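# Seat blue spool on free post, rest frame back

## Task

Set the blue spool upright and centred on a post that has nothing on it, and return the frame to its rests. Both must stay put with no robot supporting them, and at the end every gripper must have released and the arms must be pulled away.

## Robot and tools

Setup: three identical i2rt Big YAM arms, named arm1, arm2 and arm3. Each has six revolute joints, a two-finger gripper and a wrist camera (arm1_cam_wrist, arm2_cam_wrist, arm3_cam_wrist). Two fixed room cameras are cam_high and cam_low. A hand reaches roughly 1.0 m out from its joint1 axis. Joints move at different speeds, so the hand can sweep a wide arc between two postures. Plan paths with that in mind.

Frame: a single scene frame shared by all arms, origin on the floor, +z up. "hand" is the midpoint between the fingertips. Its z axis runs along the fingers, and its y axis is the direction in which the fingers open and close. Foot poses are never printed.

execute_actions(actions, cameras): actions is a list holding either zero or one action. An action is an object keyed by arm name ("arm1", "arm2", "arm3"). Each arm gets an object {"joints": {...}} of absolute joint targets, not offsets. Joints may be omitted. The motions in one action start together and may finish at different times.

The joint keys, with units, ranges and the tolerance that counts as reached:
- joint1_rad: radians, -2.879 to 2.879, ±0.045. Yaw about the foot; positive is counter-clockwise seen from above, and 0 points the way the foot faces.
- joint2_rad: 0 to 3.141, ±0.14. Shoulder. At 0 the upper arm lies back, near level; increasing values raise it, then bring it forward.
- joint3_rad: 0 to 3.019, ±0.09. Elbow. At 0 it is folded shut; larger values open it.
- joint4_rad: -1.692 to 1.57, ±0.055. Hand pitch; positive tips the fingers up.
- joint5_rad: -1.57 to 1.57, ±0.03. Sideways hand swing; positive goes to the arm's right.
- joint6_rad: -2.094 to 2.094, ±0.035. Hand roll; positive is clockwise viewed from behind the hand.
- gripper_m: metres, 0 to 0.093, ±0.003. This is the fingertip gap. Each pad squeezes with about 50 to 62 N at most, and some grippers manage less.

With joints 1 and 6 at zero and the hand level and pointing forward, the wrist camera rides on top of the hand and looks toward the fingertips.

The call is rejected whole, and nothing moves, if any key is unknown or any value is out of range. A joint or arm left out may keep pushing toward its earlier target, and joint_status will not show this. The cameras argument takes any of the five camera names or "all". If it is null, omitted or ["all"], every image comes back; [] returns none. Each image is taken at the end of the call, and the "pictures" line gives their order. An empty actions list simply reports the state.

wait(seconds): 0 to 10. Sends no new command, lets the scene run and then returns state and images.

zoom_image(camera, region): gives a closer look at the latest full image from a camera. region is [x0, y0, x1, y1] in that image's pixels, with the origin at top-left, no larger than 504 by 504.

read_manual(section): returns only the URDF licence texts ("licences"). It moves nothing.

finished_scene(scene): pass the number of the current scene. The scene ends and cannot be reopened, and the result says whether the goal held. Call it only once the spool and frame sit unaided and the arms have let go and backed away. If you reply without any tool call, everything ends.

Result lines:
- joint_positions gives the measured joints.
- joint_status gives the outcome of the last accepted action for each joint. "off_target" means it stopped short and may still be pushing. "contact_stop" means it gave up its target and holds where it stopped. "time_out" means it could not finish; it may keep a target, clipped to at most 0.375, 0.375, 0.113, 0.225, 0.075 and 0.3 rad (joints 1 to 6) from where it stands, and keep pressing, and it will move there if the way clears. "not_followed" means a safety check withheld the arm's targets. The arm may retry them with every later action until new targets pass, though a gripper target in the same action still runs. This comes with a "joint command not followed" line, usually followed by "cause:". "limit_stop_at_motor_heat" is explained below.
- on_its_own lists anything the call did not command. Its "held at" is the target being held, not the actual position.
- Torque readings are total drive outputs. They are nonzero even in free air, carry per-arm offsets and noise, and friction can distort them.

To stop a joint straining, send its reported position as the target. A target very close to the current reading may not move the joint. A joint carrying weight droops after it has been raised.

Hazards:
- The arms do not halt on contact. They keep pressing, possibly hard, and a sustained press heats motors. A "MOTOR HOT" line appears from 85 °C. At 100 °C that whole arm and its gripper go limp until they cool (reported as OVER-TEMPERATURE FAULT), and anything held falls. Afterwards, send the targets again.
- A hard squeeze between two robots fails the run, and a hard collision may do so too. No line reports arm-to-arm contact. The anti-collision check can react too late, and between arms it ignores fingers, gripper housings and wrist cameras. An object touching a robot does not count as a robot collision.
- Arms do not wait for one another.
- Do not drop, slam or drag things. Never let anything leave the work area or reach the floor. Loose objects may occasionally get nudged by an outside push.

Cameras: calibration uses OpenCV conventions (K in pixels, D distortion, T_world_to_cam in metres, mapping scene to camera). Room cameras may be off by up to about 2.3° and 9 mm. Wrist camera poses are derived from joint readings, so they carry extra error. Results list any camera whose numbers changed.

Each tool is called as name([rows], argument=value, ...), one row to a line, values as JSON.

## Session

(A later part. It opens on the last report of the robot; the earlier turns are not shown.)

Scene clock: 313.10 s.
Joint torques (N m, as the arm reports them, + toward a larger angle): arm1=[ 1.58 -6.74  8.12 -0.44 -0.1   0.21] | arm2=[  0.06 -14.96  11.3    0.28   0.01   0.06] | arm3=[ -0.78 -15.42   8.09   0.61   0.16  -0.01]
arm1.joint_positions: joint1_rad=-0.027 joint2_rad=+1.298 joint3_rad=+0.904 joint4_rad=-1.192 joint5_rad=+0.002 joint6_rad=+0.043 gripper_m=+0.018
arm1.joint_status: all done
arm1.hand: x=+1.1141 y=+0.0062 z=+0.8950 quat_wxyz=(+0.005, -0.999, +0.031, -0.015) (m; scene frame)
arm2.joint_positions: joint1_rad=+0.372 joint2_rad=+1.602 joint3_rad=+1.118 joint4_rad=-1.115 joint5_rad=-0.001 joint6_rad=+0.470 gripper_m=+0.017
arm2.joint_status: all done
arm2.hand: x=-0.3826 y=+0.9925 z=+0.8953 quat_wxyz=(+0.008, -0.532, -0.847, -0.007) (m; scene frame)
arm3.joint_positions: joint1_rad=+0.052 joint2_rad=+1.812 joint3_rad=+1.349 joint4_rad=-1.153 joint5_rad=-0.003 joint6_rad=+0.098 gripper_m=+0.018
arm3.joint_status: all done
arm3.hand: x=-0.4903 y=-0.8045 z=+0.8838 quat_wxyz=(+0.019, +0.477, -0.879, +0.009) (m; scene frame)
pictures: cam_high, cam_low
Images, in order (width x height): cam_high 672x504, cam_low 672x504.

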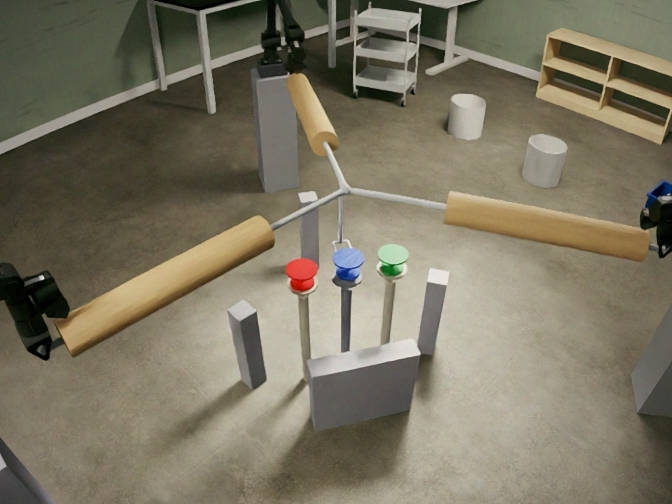

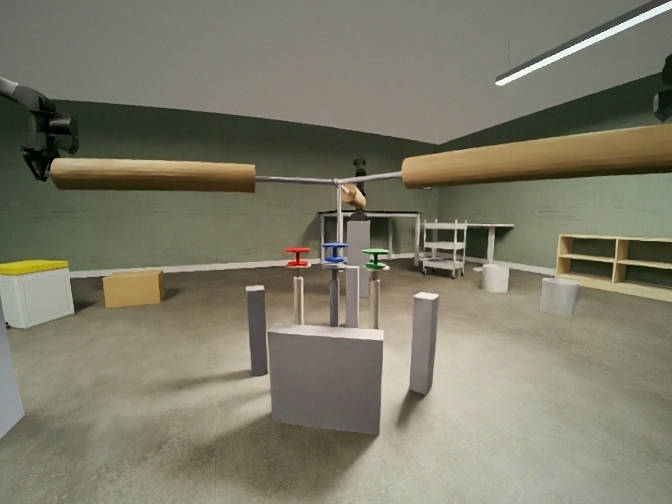

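execute_actions([
  {"arm1":{"joints":{"joint2_rad":1.315,"joint3_rad":0.85,"joint4_rad":-1.095}},"arm2":{"joints":{"joint2_rad":1.64,"joint3_rad":1.105,"joint4_rad":-1.02}},"arm3":{"joints":{"joint1_rad":0.03,"joint2_rad":1.795,"joint3_rad":1.32,"joint4_rad":-1.06}}},
], cameras=["cam_low","cam_high"])

zoom_image(camera="cam_high", region=[280, 150, 440, 300])

zoom_image(camera="cam_low", region=[280, 185, 410, 285])

Scene clock: 321.17 s.
Joint torques (N m, as the arm reports them, + toward a larger angle): arm1=[ 1.59 -6.22  7.68 -0.12 -0.01  0.19] | arm2=[  0.14 -16.6   10.46   0.68   0.02   0.07] | arm3=[ -0.46 -14.4    8.04   0.98   0.14   0.02]
arm1.joint_positions: joint1_rad=-0.024 joint2_rad=+1.317 joint3_rad=+0.841 joint4_rad=-1.100 joint5_rad=-0.001 joint6_rad=+0.045 gripper_m=+0.018
arm1.joint_status: all done
arm1.hand: x=+1.1178 y=+0.0052 z=+0.8672 quat_wxyz=(+0.004, -0.999, +0.031, -0.010) (m; scene frame)
arm2.joint_positions: joint1_rad=+0.372 joint2_rad=+1.654 joint3_rad=+1.088 joint4_rad=-1.033 joint5_rad=-0.001 joint6_rad=+0.469 gripper_m=+0.017
arm2.joint_status: all done
arm2.hand: x=-0.3792 y=+0.9903 z=+0.8633 quat_wxyz=(+0.009, -0.532, -0.847, -0.007) (m; scene frame)
arm3.joint_positions: joint1_rad=+0.042 joint2_rad=+1.813 joint3_rad=+1.304 joint4_rad=-1.071 joint5_rad=-0.003 joint6_rad=+0.093 gripper_m=+0.018
arm3.joint_status: all done
arm3.hand: x=-0.4856 y=-0.8060 z=+0.8678 quat_wxyz=(+0.004, +0.474, -0.880, -0.001) (m; scene frame)
pictures: cam_high, cam_low
Images, in order (width x height): cam_high 672x504, cam_low 672x504.

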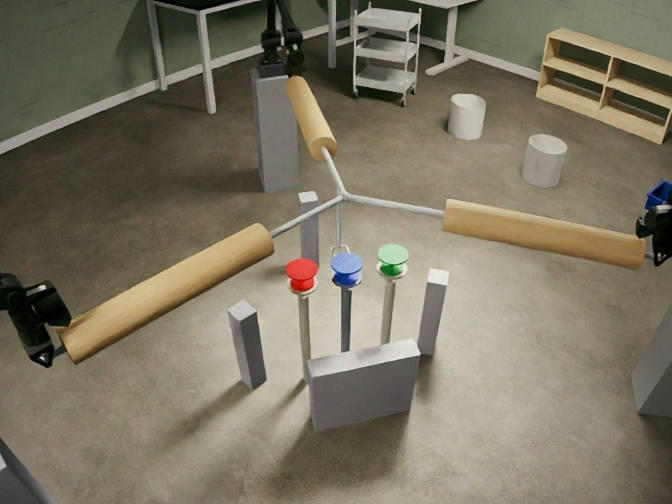

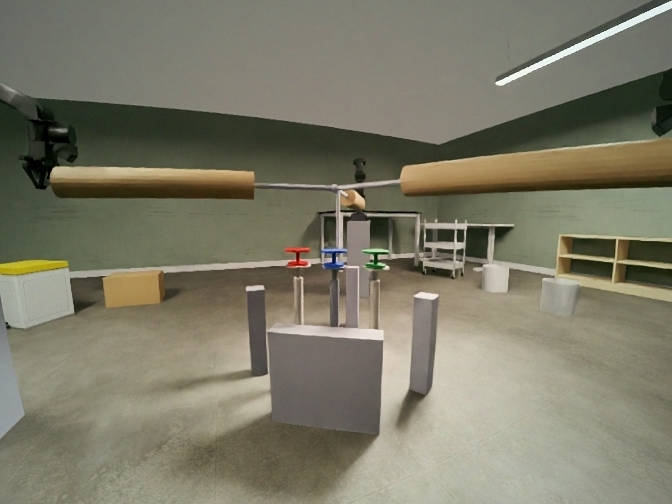

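Region (280, 150, 440, 300) of cam_high's 672x504 image, scaled by 3.150, with more detail than that image has; it fills the top 472 rows of this view, and the rest is white.

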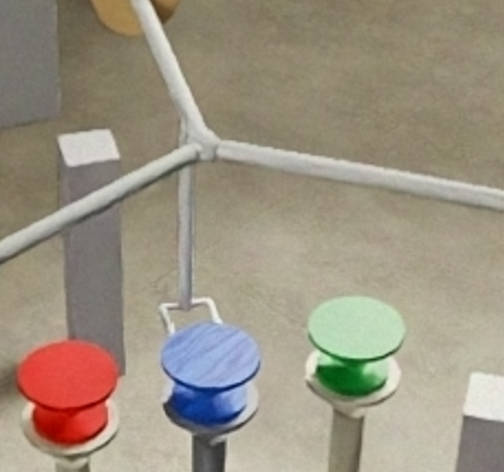

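Region (280, 185, 410, 285) of cam_low's 672x504 image, scaled by 3.877, with more detail than that image has; it fills the top 388 rows of this view, and the rest is white.

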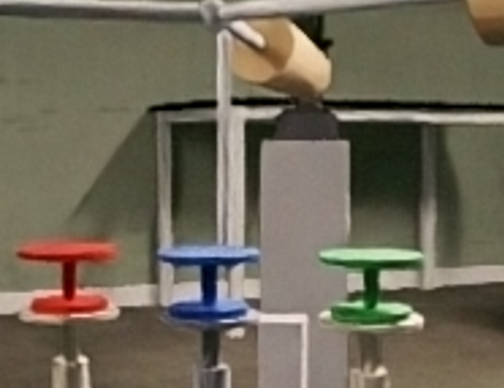

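execute_actions([
  {"arm1":{"joints":{"joint2_rad":1.338,"joint3_rad":0.83,"joint4_rad":-1.05}},"arm2":{"joints":{"joint2_rad":1.66,"joint3_rad":1.1,"joint4_rad":-0.985}},"arm3":{"joints":{"joint2_rad":1.825,"joint3_rad":1.3,"joint4_rad":-1.025}}},
], cameras=[])

execute_actions([
  {"arm1":{"joints":{"joint1_rad":0.126,"joint6_rad":0.2,"joint2_rad":1.43,"joint3_rad":0.95,"joint4_rad":-1.06}},"arm2":{"joints":{"joint1_rad":0.236,"joint6_rad":0.34,"joint2_rad":1.675,"joint3_rad":1.14,"joint4_rad":-0.996}},"arm3":{"joints":{"joint1_rad":0.062,"joint6_rad":0.104,"joint2_rad":1.68,"joint3_rad":1.11,"joint4_rad":-0.971}}},
], cameras=["cam_low","cam_high"])

zoom_image(camera="cam_low", region=[280, 185, 410, 285])

Scene clock: 336.10 s.
Joint torques (N m, as the arm reports them, + toward a larger angle): arm1=[ 1.19 -5.9   7.57  0.13  0.08  0.16] | arm2=[ -0.04 -15.47  10.69   1.19   0.02   0.06] | arm3=[ -0.53 -14.37   7.69   0.79   0.13   0.03]
arm1.joint_positions: joint1_rad=-0.022 joint2_rad=+1.337 joint3_rad=+0.821 joint4_rad=-1.060 joint5_rad=-0.003 joint6_rad=+0.048 gripper_m=+0.018
arm1.joint_status: all done
arm1.hand: x=+1.1180 y=+0.0041 z=+0.8542 quat_wxyz=(+0.003, -0.999, +0.031, -0.010) (m; scene frame)
arm2.joint_positions: joint1_rad=+0.372 joint2_rad=+1.663 joint3_rad=+1.079 joint4_rad=-1.009 joint5_rad=-0.001 joint6_rad=+0.469 gripper_m=+0.017
arm2.joint_status: all done
arm2.hand: x=-0.3783 y=+0.9896 z=+0.8567 quat_wxyz=(+0.006, -0.532, -0.847, -0.006) (m; scene frame)
arm3.joint_positions: joint1_rad=+0.042 joint2_rad=+1.843 joint3_rad=+1.286 joint4_rad=-1.031 joint5_rad=-0.003 joint6_rad=+0.093 gripper_m=+0.018
arm3.joint_status: all done
arm3.hand: x=-0.4860 y=-0.8065 z=+0.8472 quat_wxyz=(+0.007, +0.475, -0.880, +0.001) (m; scene frame)
pictures: none
No camera images: the call's "cameras" was empty. Leave "cameras" out to get every camera's image.

Scene clock: 337.07 s.
Joint torques (N m, as the arm reports them, + toward a larger angle): arm1=[ 1.34 -7.95 10.26 -1.07 -0.33  0.23] | arm2=[  1.67 -15.61  13.21  -0.17  -0.08   0.12] | arm3=[  0.88 -13.98   7.69   0.67   0.19   0.01]
arm1.joint_positions: joint1_rad=+0.118 joint2_rad=+1.435 joint3_rad=+0.904 joint4_rad=-1.042 joint5_rad=+0.008 joint6_rad=+0.187 gripper_m=+0.018
arm1.joint_status: all done
arm1.hand: x=+1.0849 y=-0.0448 z=+0.8488 quat_wxyz=(+0.008, -0.999, +0.031, -0.008) (m; scene frame)
arm2.joint_positions: joint1_rad=+0.230 joint2_rad=+1.677 joint3_rad=+1.091 joint4_rad=-0.990 joint5_rad=+0.001 joint6_rad=+0.333 gripper_m=+0.017
arm2.joint_status: all done
arm2.hand: x=-0.4135 y=+0.9368 z=+0.8538 quat_wxyz=(-0.003, -0.534, -0.845, -0.005) (m; scene frame)
arm3.joint_positions: joint1_rad=+0.050 joint2_rad=+1.717 joint3_rad=+1.092 joint4_rad=-0.974 joint5_rad=-0.004 joint6_rad=+0.094 gripper_m=+0.018
arm3.joint_status: all done
arm3.hand: x=-0.5184 y=-0.8593 z=+0.8438 quat_wxyz=(+0.012, +0.478, -0.878, +0.004) (m; scene frame)
pictures: cam_high, cam_low
Images, in order (width x height): cam_high 672x504, cam_low 672x504.

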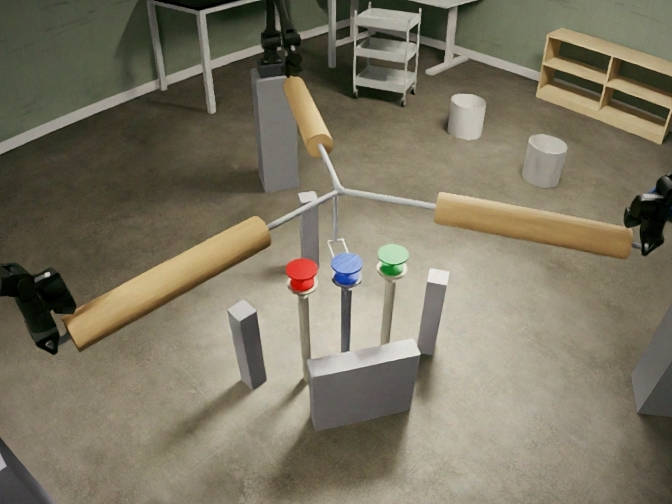

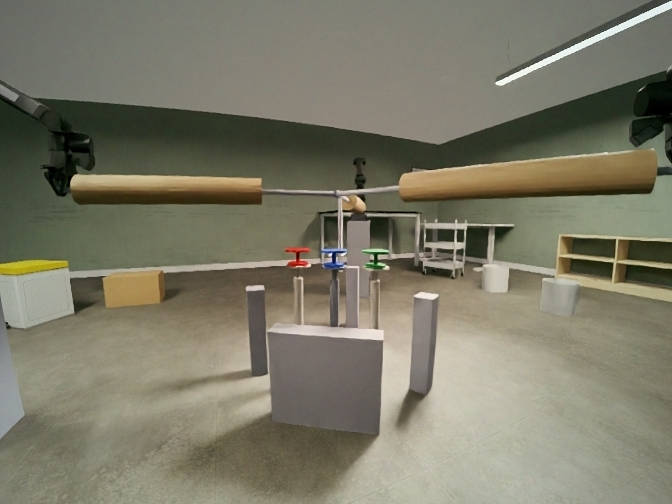

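Region (280, 185, 410, 285) of cam_low's 672x504 image, scaled by 3.877, with more detail than that image has; it fills the top 388 rows of this view, and the rest is white.

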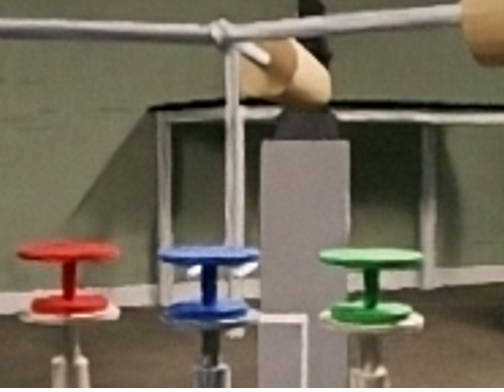

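execute_actions([
  {"arm1":{"joints":{"joint1_rad":0.252,"joint6_rad":0.327,"joint2_rad":1.552,"joint3_rad":1.095,"joint4_rad":-1.08}},"arm2":{"joints":{"joint1_rad":0.092,"joint6_rad":0.195,"joint2_rad":1.715,"joint3_rad":1.2,"joint4_rad":-1.015}},"arm3":{"joints":{"joint1_rad":0.09,"joint6_rad":0.129,"joint2_rad":1.51,"joint3_rad":0.9,"joint4_rad":-0.927}}},
], cameras=[])

execute_actions([
  {"arm1":{"joints":{"joint1_rad":0.336,"joint6_rad":0.384,"joint2_rad":1.72,"joint3_rad":1.32,"joint4_rad":-1.14}},"arm2":{"joints":{"joint1_rad":-0.164,"joint6_rad":-0.091,"joint2_rad":1.82,"joint3_rad":1.355,"joint4_rad":-1.075}},"arm3":{"joints":{"joint1_rad":0.027,"joint6_rad":0.04,"joint2_rad":1.235,"joint3_rad":0.625,"joint4_rad":-0.945}}},
], cameras=["cam_high"])

execute_actions([
  {"arm1":{"joints":{"joint2_rad":1.843,"joint3_rad":1.2,"joint4_rad":-0.922}},"arm2":{"joints":{"joint2_rad":1.952,"joint3_rad":1.26,"joint4_rad":-0.873}},"arm3":{"joints":{"joint2_rad":1.475,"joint3_rad":0.525,"joint4_rad":-0.618}}},
], cameras=[])

execute_actions([
  {"arm1":{"joints":{"joint2_rad":2.008,"joint3_rad":1.155,"joint4_rad":-0.714}},"arm2":{"joints":{"joint2_rad":2.122,"joint3_rad":1.238,"joint4_rad":-0.682}},"arm3":{"joints":{"joint2_rad":1.812,"joint3_rad":0.5,"joint4_rad":-0.257}}},
], cameras=[])

execute_actions([
  {"arm1":{"joints":{"joint2_rad":2.181,"joint3_rad":1.17,"joint4_rad":-0.55}},"arm2":{"joints":{"joint2_rad":2.294,"joint3_rad":1.27,"joint4_rad":-0.538}},"arm3":{"joints":{"joint2_rad":2.134,"joint3_rad":0.555,"joint4_rad":0.014}}},
], cameras=[])

execute_actions([
  {"arm1":{"joints":{"joint2_rad":2.37,"joint3_rad":1.224,"joint4_rad":-0.415}},"arm2":{"joints":{"joint2_rad":2.481,"joint3_rad":1.343,"joint4_rad":-0.423}},"arm3":{"joints":{"joint2_rad":2.43,"joint3_rad":0.662,"joint4_rad":0.201}}},
], cameras=["cam_high","cam_low"])

Scene clock: 358.63 s.
Joint torques (N m, as the arm reports them, + toward a larger angle): arm1=[ 1.38 -9.88 10.32 -1.07 -0.22  0.2 ] | arm2=[  1.64 -17.31  13.21  -0.34  -0.19   0.12] | arm3=[  0.62 -10.82   7.4    0.63   0.24  -0.01]
arm1.joint_positions: joint1_rad=+0.245 joint2_rad=+1.559 joint3_rad=+1.049 joint4_rad=-1.062 joint5_rad=+0.005 joint6_rad=+0.316 gripper_m=+0.018
arm1.joint_status: all done
arm1.hand: x=+1.0435 y=-0.1039 z=+0.8497 quat_wxyz=(+0.007, -0.999, +0.032, -0.007) (m; scene frame)
arm2.joint_positions: joint1_rad=+0.083 joint2_rad=+1.725 joint3_rad=+1.151 joint4_rad=-1.005 joint5_rad=+0.004 joint6_rad=+0.189 gripper_m=+0.017
arm2.joint_status: all done
arm2.hand: x=-0.4522 y=+0.8786 z=+0.8514 quat_wxyz=(-0.001, -0.536, -0.845, -0.005) (m; scene frame)
arm3.joint_positions: joint1_rad=+0.081 joint2_rad=+1.540 joint3_rad=+0.884 joint4_rad=-0.929 joint5_rad=-0.005 joint6_rad=+0.123 gripper_m=+0.018
arm3.joint_status: all done
arm3.hand: x=-0.5612 y=-0.9162 z=+0.8500 quat_wxyz=(+0.006, +0.478, -0.878, +0.000) (m; scene frame)
pictures: none
No camera images: the call's "cameras" was empty. Leave "cameras" out to get every camera's image.

Scene clock: 359.73 s.
Joint torques (N m, as the arm reports them, + toward a larger angle): arm1=[  0.91 -12.76  10.26  -1.26  -0.31   0.13] | arm2=[  1.72 -20.5   12.95  -0.75  -0.16   0.09] | arm3=[-0.78 -6.66  7.91  0.19  0.31 -0.17]
arm1.joint_positions: joint1_rad=+0.334 joint2_rad=+1.731 joint3_rad=+1.278 joint4_rad=-1.118 joint5_rad=+0.008 joint6_rad=+0.381 gripper_m=+0.018
arm1.joint_status: all done
arm1.hand: x=+0.9842 y=-0.1639 z=+0.8510 quat_wxyz=(+0.008, -1.000, +0.019, -0.006) (m; scene frame)
arm2.joint_positions: joint1_rad=-0.170 joint2_rad=+1.838 joint3_rad=+1.312 joint4_rad=-1.057 joint5_rad=+0.002 joint6_rad=-0.094 gripper_m=+0.017
arm2.joint_status: all done
arm2.hand: x=-0.5373 y=+0.7769 z=+0.8490 quat_wxyz=(+0.000, -0.523, -0.852, -0.008) (m; scene frame)
arm3.joint_positions: joint1_rad=+0.039 joint2_rad=+1.257 joint3_rad=+0.603 joint4_rad=-0.936 joint5_rad=-0.007 joint6_rad=+0.053 gripper_m=+0.018
arm3.joint_status: all done
arm3.hand: x=-0.5991 y=-1.0196 z=+0.8504 quat_wxyz=(+0.009, +0.491, -0.871, +0.000) (m; scene frame)
pictures: cam_high
Images, in order (width x height): cam_high 672x504.

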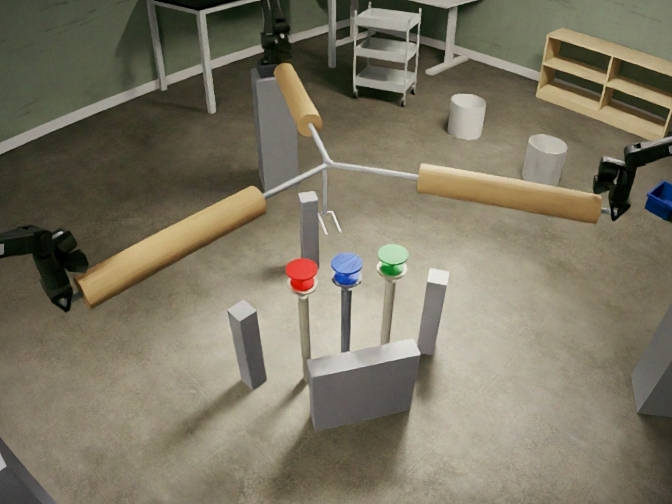

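Scene clock: 360.73 s.
Joint torques (N m, as the arm reports them, + toward a larger angle): arm1=[  0.79 -14.61   6.36  -0.69  -0.22   0.12] | arm2=[  1.44 -22.91   8.23  -0.17  -0.24   0.1 ] | arm3=[-0.68 -7.12  5.    0.9   0.26 -0.17]
arm1.joint_positions: joint1_rad=+0.337 joint2_rad=+1.868 joint3_rad=+1.197 joint4_rad=-0.913 joint5_rad=+0.005 joint6_rad=+0.381 gripper_m=+0.018
arm1.joint_status: all done
arm1.hand: x=+0.9851 y=-0.1650 z=+0.7597 quat_wxyz=(+0.009, -1.000, +0.018, -0.013) (m; scene frame)
arm2.joint_positions: joint1_rad=-0.170 joint2_rad=+1.986 joint3_rad=+1.257 joint4_rad=-0.869 joint5_rad=+0.004 joint6_rad=-0.095 gripper_m=+0.017
arm2.joint_status: all done
arm2.hand: x=-0.5361 y=+0.7764 z=+0.7583 quat_wxyz=(+0.006, -0.522, -0.853, -0.011) (m; scene frame)
arm3.joint_positions: joint1_rad=+0.039 joint2_rad=+1.490 joint3_rad=+0.518 joint4_rad=-0.628 joint5_rad=-0.006 joint6_rad=+0.053 gripper_m=+0.018
arm3.joint_status: all done
arm3.hand: x=-0.5994 y=-1.0198 z=+0.7694 quat_wxyz=(+0.013, +0.491, -0.871, +0.003) (m; scene frame)
pictures: none
No camera images: the call's "cameras" was empty. Leave "cameras" out to get every camera's image.

Scene clock: 361.77 s.
Joint torques (N m, as the arm reports them, + toward a larger angle): arm1=[  0.78 -15.21   4.89  -0.76  -0.28   0.12] | arm2=[  1.43 -23.19   6.98  -0.33  -0.22   0.1 ] | arm3=[-0.79 -8.15  2.4   1.16  0.26 -0.17]
arm1.joint_positions: joint1_rad=+0.335 joint2_rad=+2.031 joint3_rad=+1.157 joint4_rad=-0.705 joint5_rad=+0.007 joint6_rad=+0.381 gripper_m=+0.018
arm1.joint_status: all done
arm1.hand: x=+0.9859 y=-0.1635 z=+0.6712 quat_wxyz=(+0.009, -1.000, +0.019, -0.010) (m; scene frame)
arm2.joint_positions: joint1_rad=-0.170 joint2_rad=+2.150 joint3_rad=+1.234 joint4_rad=-0.674 joint5_rad=+0.004 joint6_rad=-0.095 gripper_m=+0.017
arm2.joint_status: all done
arm2.hand: x=-0.5351 y=+0.7781 z=+0.6702 quat_wxyz=(+0.003, -0.522, -0.853, -0.009) (m; scene frame)
arm3.joint_positions: joint1_rad=+0.039 joint2_rad=+1.822 joint3_rad=+0.497 joint4_rad=-0.273 joint5_rad=-0.006 joint6_rad=+0.053 gripper_m=+0.018
arm3.joint_status: all done
arm3.hand: x=-0.5992 y=-1.0188 z=+0.6812 quat_wxyz=(+0.012, +0.491, -0.871, +0.002) (m; scene frame)
pictures: none
No camera images: the call's "cameras" was empty. Leave "cameras" out to get every camera's image.

Scene clock: 362.80 s.
Joint torques (N m, as the arm reports them, + toward a larger angle): arm1=[  1.04 -15.25   4.87  -0.79  -0.31   0.16] | arm2=[  0.9  -22.9    7.03  -0.33  -0.09   0.09] | arm3=[-0.81 -9.61  0.09  1.13  0.32 -0.17]
arm1.joint_positions: joint1_rad=+0.329 joint2_rad=+2.198 joint3_rad=+1.157 joint4_rad=-0.540 joint5_rad=+0.008 joint6_rad=+0.378 gripper_m=+0.018
arm1.joint_status: all done
arm1.hand: x=+0.9901 y=-0.1583 z=+0.5922 quat_wxyz=(+0.010, -1.000, +0.021, -0.011) (m; scene frame)
arm2.joint_positions: joint1_rad=-0.162 joint2_rad=+2.313 joint3_rad=+1.251 joint4_rad=-0.530 joint5_rad=+0.000 joint6_rad=-0.095 gripper_m=+0.017
arm2.joint_status: all done
arm2.hand: x=-0.5315 y=+0.7846 z=+0.5933 quat_wxyz=(+0.003, -0.519, -0.855, -0.011) (m; scene frame)
arm3.joint_positions: joint1_rad=+0.039 joint2_rad=+2.144 joint3_rad=+0.557 joint4_rad=+0.000 joint5_rad=-0.007 joint6_rad=+0.053 gripper_m=+0.018
arm3.joint_status: all done
arm3.hand: x=-0.5965 y=-1.0127 z=+0.6012 quat_wxyz=(+0.008, +0.491, -0.871, -0.001) (m; scene frame)
pictures: none
No camera images: the call's "cameras" was empty. Leave "cameras" out to get every camera's image.

Scene clock: 363.73 s.
Joint torques (N m, as the arm reports them, + toward a larger angle): arm1=[  1.1  -15.48   4.15  -0.87  -0.34   0.16] | arm2=[  0.54 -23.76   5.78  -0.12   0.     0.09] | arm3=[ -0.66 -10.38  -1.64   1.15   0.31  -0.17]
arm1.joint_positions: joint1_rad=+0.329 joint2_rad=+2.384 joint3_rad=+1.210 joint4_rad=-0.402 joint5_rad=+0.008 joint6_rad=+0.378 gripper_m=+0.018
arm1.joint_status: all done
arm1.hand: x=+0.9911 y=-0.1576 z=+0.5139 quat_wxyz=(+0.009, -1.000, +0.021, -0.009) (m; scene frame)
arm2.joint_positions: joint1_rad=-0.160 joint2_rad=+2.502 joint3_rad=+1.327 joint4_rad=-0.419 joint5_rad=-0.002 joint6_rad=-0.095 gripper_m=+0.017
arm2.joint_status: all done
arm2.hand: x=-0.5298 y=+0.7863 z=+0.5126 quat_wxyz=(+0.003, -0.518, -0.855, -0.012) (m; scene frame)
arm3.joint_positions: joint1_rad=+0.039 joint2_rad=+2.439 joint3_rad=+0.669 joint4_rad=+0.185 joint5_rad=-0.007 joint6_rad=+0.053 gripper_m=+0.018
arm3.joint_status: all done
arm3.hand: x=-0.5958 y=-1.0109 z=+0.5202 quat_wxyz=(+0.007, +0.491, -0.871, -0.002) (m; scene frame)
pictures: cam_high, cam_low
Images, in order (width x height): cam_high 672x504, cam_low 672x504.

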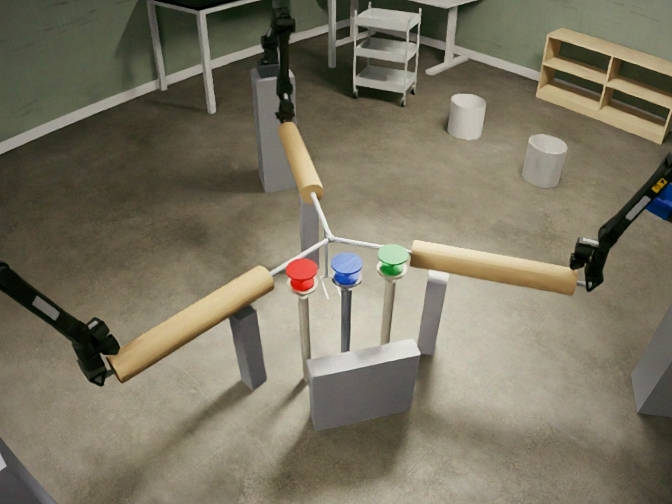

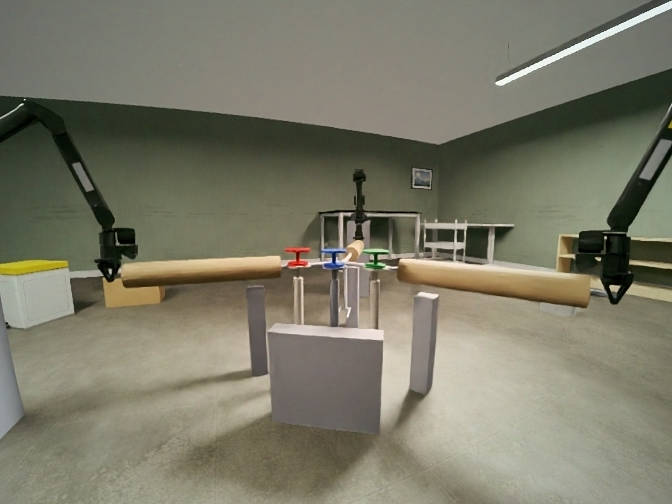

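execute_actions([
  {"arm1":{"joints":{"joint2_rad":2.465,"joint3_rad":1.265,"joint4_rad":-0.36}},"arm2":{"joints":{"joint2_rad":2.575,"joint3_rad":1.393,"joint4_rad":-0.38}},"arm3":{"joints":{"joint2_rad":2.58,"joint3_rad":0.738,"joint4_rad":0.275}}},
], cameras=["cam_low"])

execute_actions([
  {"arm1":{"joints":{"gripper_m":0.07}},"arm2":{"joints":{"gripper_m":0.07}},"arm3":{"joints":{"gripper_m":0.07}}},
])

Scene clock: 371.63 s.
Joint torques (N m, as the arm reports them, + toward a larger angle): arm1=[  1.17 -14.94   3.93  -0.55  -0.33   0.16] | arm2=[  0.59 -23.04   5.92   0.19  -0.02   0.09] | arm3=[ -0.66 -11.01  -2.4    1.03   0.29  -0.17]
arm1.joint_positions: joint1_rad=+0.329 joint2_rad=+2.469 joint3_rad=+1.248 joint4_rad=-0.354 joint5_rad=+0.008 joint6_rad=+0.378 gripper_m=+0.018
arm1.joint_status: all done
arm1.hand: x=+0.9911 y=-0.1576 z=+0.4793 quat_wxyz=(+0.009, -1.000, +0.021, -0.008) (m; scene frame)
arm2.joint_positions: joint1_rad=-0.160 joint2_rad=+2.583 joint3_rad=+1.371 joint4_rad=-0.382 joint5_rad=-0.001 joint6_rad=-0.095 gripper_m=+0.017
arm2.joint_status: all done
arm2.hand: x=-0.5294 y=+0.7865 z=+0.4791 quat_wxyz=(+0.003, -0.518, -0.855, -0.012) (m; scene frame)
arm3.joint_positions: joint1_rad=+0.039 joint2_rad=+2.590 joint3_rad=+0.749 joint4_rad=+0.263 joint5_rad=-0.006 joint6_rad=+0.053 gripper_m=+0.018
arm3.joint_status: all done
arm3.hand: x=-0.5955 y=-1.0101 z=+0.4742 quat_wxyz=(+0.004, +0.491, -0.871, -0.003) (m; scene frame)
pictures: cam_low
Images, in order (width x height): cam_low 672x504.

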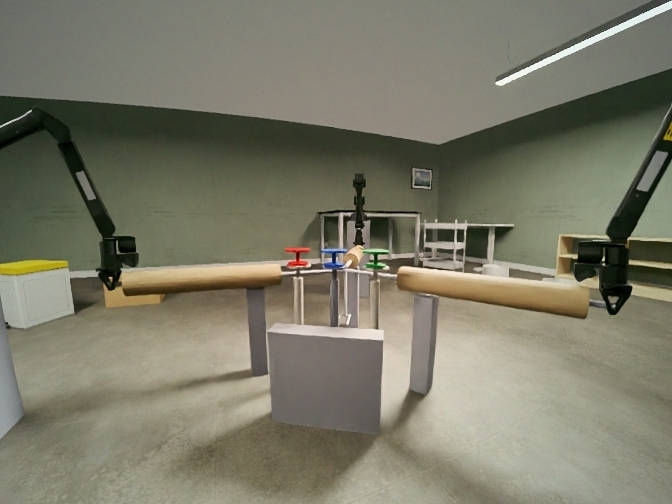

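Scene clock: 372.30 s.
Joint torques (N m, as the arm reports them, + toward a larger angle): arm1=[  1.26 -14.95   3.93  -0.55  -0.09   0.16] | arm2=[  0.39 -23.14   5.74   0.18  -0.02   0.1 ] | arm3=[ -0.76 -10.98  -2.4    1.03   0.17  -0.13]
arm1.joint_positions: joint1_rad=+0.329 joint2_rad=+2.469 joint3_rad=+1.248 joint4_rad=-0.354 joint5_rad=+0.002 joint6_rad=+0.378 gripper_m=+0.070
arm1.joint_status: all done
arm1.hand: x=+0.9914 y=-0.1585 z=+0.4793 quat_wxyz=(+0.006, -1.000, +0.021, -0.009) (m; scene frame)
arm2.joint_positions: joint1_rad=-0.160 joint2_rad=+2.583 joint3_rad=+1.373 joint4_rad=-0.382 joint5_rad=-0.001 joint6_rad=-0.095 gripper_m=+0.070
arm2.joint_status: all done
arm2.hand: x=-0.5290 y=+0.7855 z=+0.4793 quat_wxyz=(+0.003, -0.518, -0.855, -0.012) (m; scene frame)
arm3.joint_positions: joint1_rad=+0.039 joint2_rad=+2.590 joint3_rad=+0.749 joint4_rad=+0.263 joint5_rad=-0.003 joint6_rad=+0.048 gripper_m=+0.070
arm3.joint_status: all done
arm3.hand: x=-0.5951 y=-1.0105 z=+0.4743 quat_wxyz=(+0.003, +0.493, -0.870, -0.002) (m; scene frame)
pictures: arm1_cam_wrist, arm2_cam_wrist, arm3_cam_wrist, cam_high, cam_low
camera_calibration (this result's frames):
arm1_cam_wrist: T_world_to_cam=[[0.049359, 0.998567, 0.0206969, 0.096056], [0.802498, -0.051987, 0.594385, -1.08393], [0.594609, -0.0127291, -0.803914, -0.0830291], [0, 0, 0, 1]] pos_world=[0.914483, -0.153326, 0.575538]
arm2_cam_wrist: T_world_to_cam=[[-0.880854, -0.472671, -0.0260521, -0.0854818], [-0.393891, 0.701293, 0.594171, -1.03937], [-0.262577, 0.533639, -0.803917, -0.0451338], [0, 0, 0, 1]] pos_world=[-0.496548, 0.712586, 0.579055]
arm3_cam_wrist: T_world_to_cam=[[0.860202, -0.509874, -0.00896821, 0.00265672], [-0.410205, -0.702285, 0.581831, -1.22477], [-0.302959, -0.496813, -0.81326, -0.173883], [0, 0, 0, 1]] pos_world=[-0.557372, -0.945172, 0.571222]
Images, in order (width x height): arm1_cam_wrist 672x504, arm2_cam_wrist 672x504, arm3_cam_wrist 672x504, cam_high 672x504, cam_low 672x504.

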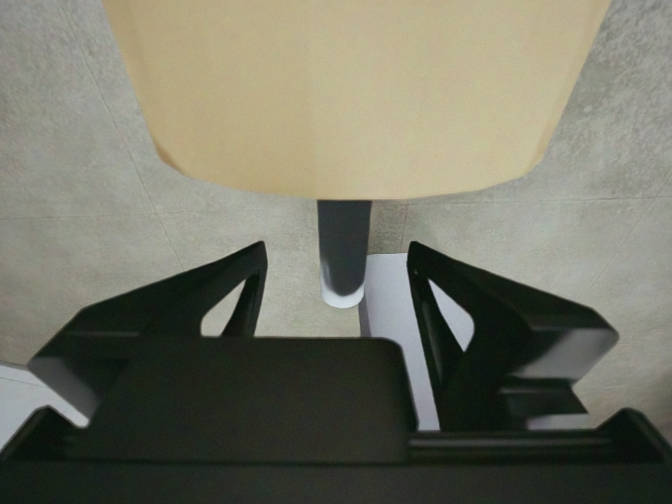

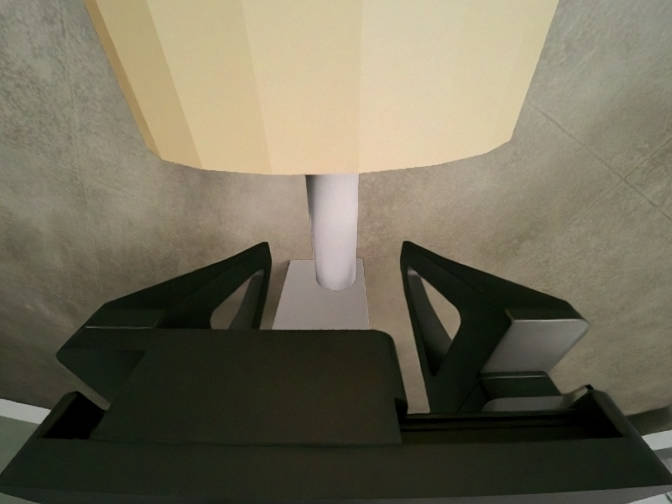

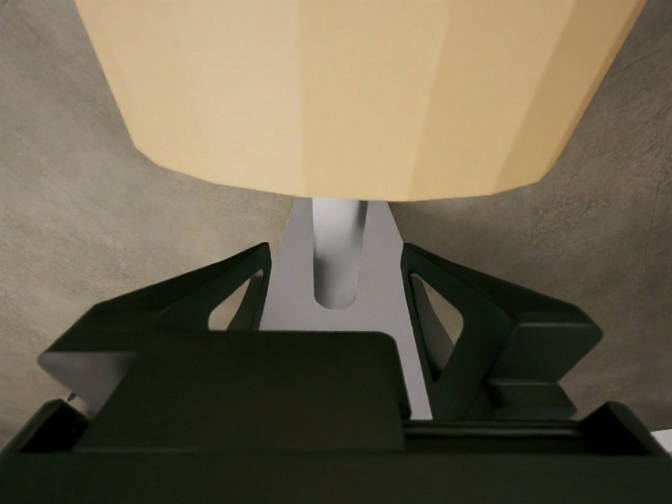

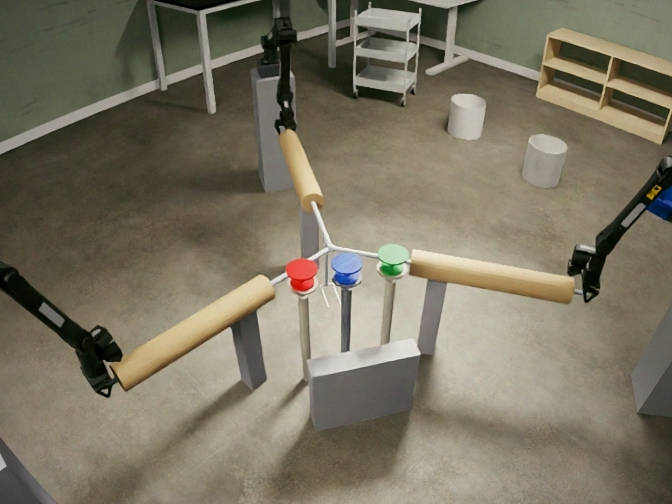

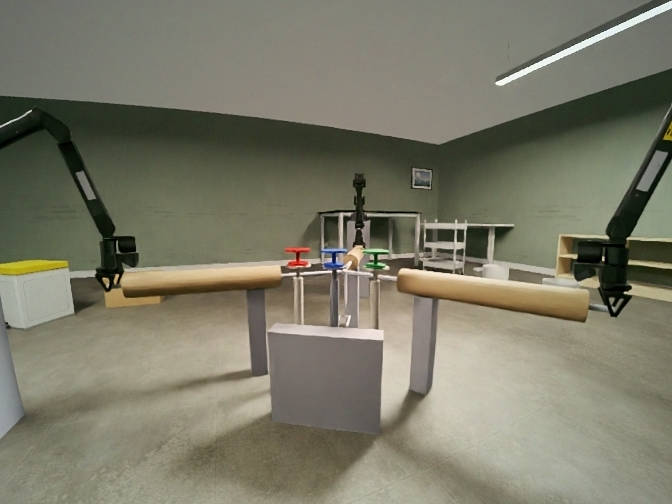

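Retreat with a backward bias.

execute_actions([
  {"arm1":{"joints":{"joint2_rad":2.3,"joint3_rad":1.1,"joint4_rad":-0.45}},"arm2":{"joints":{"joint2_rad":2.42,"joint3_rad":1.22,"joint4_rad":-0.45}},"arm3":{"joints":{"joint2_rad":2.43,"joint3_rad":0.61,"joint4_rad":0.17}}},
], cameras=[])

execute_actions([
  {"arm1":{"joints":{"joint2_rad":1.5,"joint3_rad":0.7,"joint4_rad":-0.8}},"arm2":{"joints":{"joint2_rad":1.5,"joint3_rad":0.7,"joint4_rad":-0.8}},"arm3":{"joints":{"joint2_rad":1.5,"joint3_rad":0.45,"joint4_rad":-0.6}}},
], cameras=["cam_high","cam_low"])

Scene clock: 381.33 s.
Joint torques (N m, as the arm reports them, + toward a larger angle): arm1=[  1.34 -14.72   2.49  -0.66  -0.09   0.16] | arm2=[  0.61 -20.87   3.71  -0.34  -0.02   0.09] | arm3=[ -0.9  -10.26  -1.8   -0.01   0.17  -0.12]
arm1.joint_positions: joint1_rad=+0.329 joint2_rad=+2.315 joint3_rad=+1.102 joint4_rad=-0.447 joint5_rad=+0.002 joint6_rad=+0.378 gripper_m=+0.070
arm1.joint_status: all done
arm1.hand: x=+1.0383 y=-0.1422 z=+0.5316 quat_wxyz=(+0.021, -0.998, +0.021, -0.049) (m; scene frame)
arm2.joint_positions: joint1_rad=-0.160 joint2_rad=+2.423 joint3_rad=+1.223 joint4_rad=-0.444 joint5_rad=-0.001 joint6_rad=-0.095 gripper_m=+0.070
arm2.joint_status: all done
arm2.hand: x=-0.5435 y=+0.8190 z=+0.5362 quat_wxyz=(+0.023, -0.518, -0.855, -0.027) (m; scene frame)
arm3.joint_positions: joint1_rad=+0.039 joint2_rad=+2.443 joint3_rad=+0.612 joint4_rad=+0.182 joint5_rad=-0.003 joint6_rad=+0.048 gripper_m=+0.070
arm3.joint_status: all done
arm3.hand: x=-0.6130 y=-1.0443 z=+0.5246 quat_wxyz=(+0.033, +0.493, -0.869, +0.017) (m; scene frame)
pictures: none
No camera images: the call's "cameras" was empty. Leave "cameras" out to get every camera's image.

Scene clock: 382.93 s.
Joint torques (N m, as the arm reports them, + toward a larger angle): arm1=[ 1.33 -7.6   4.94 -0.65 -0.08  0.16] | arm2=[  0.57 -10.97   7.09  -0.28  -0.02   0.1 ] | arm3=[-0.76 -6.34  4.   -0.08  0.17 -0.12]
arm1.joint_positions: joint1_rad=+0.329 joint2_rad=+1.509 joint3_rad=+0.707 joint4_rad=-0.793 joint5_rad=+0.002 joint6_rad=+0.378 gripper_m=+0.070
arm1.joint_status: all done
arm1.hand: x=+1.1423 y=-0.1065 z=+0.7658 quat_wxyz=(+0.009, -1.000, +0.021, -0.018) (m; scene frame)
arm2.joint_positions: joint1_rad=-0.160 joint2_rad=+1.503 joint3_rad=+0.706 joint4_rad=-0.792 joint5_rad=-0.001 joint6_rad=-0.095 gripper_m=+0.070
arm2.joint_status: all done
arm2.hand: x=-0.6023 y=+0.9536 z=+0.8023 quat_wxyz=(+0.002, -0.518, -0.855, -0.011) (m; scene frame)
arm3.joint_positions: joint1_rad=+0.039 joint2_rad=+1.511 joint3_rad=+0.448 joint4_rad=-0.586 joint5_rad=-0.003 joint6_rad=+0.048 gripper_m=+0.070
arm3.joint_status: all done
arm3.hand: x=-0.6149 y=-1.0495 z=+0.7507 quat_wxyz=(+0.033, +0.493, -0.869, +0.017) (m; scene frame)
pictures: cam_high, cam_low
Images, in order (width x height): cam_high 672x504, cam_low 672x504.

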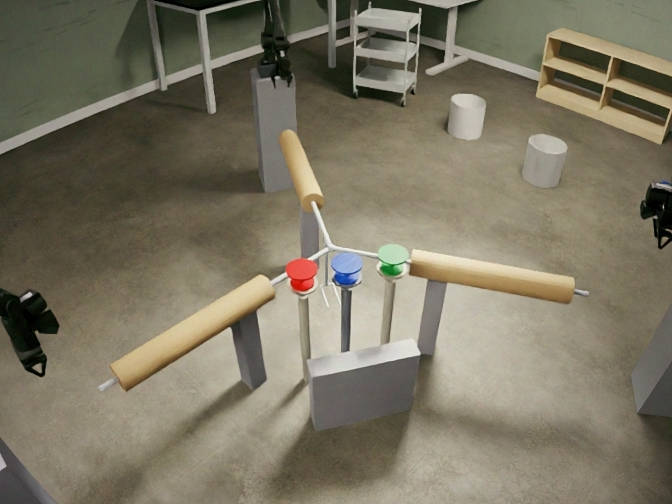

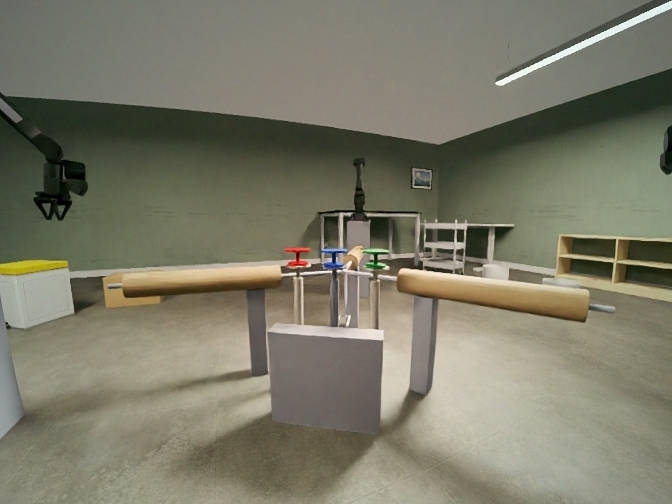

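finished_scene(scene=1)

The scene is finished: the task was done.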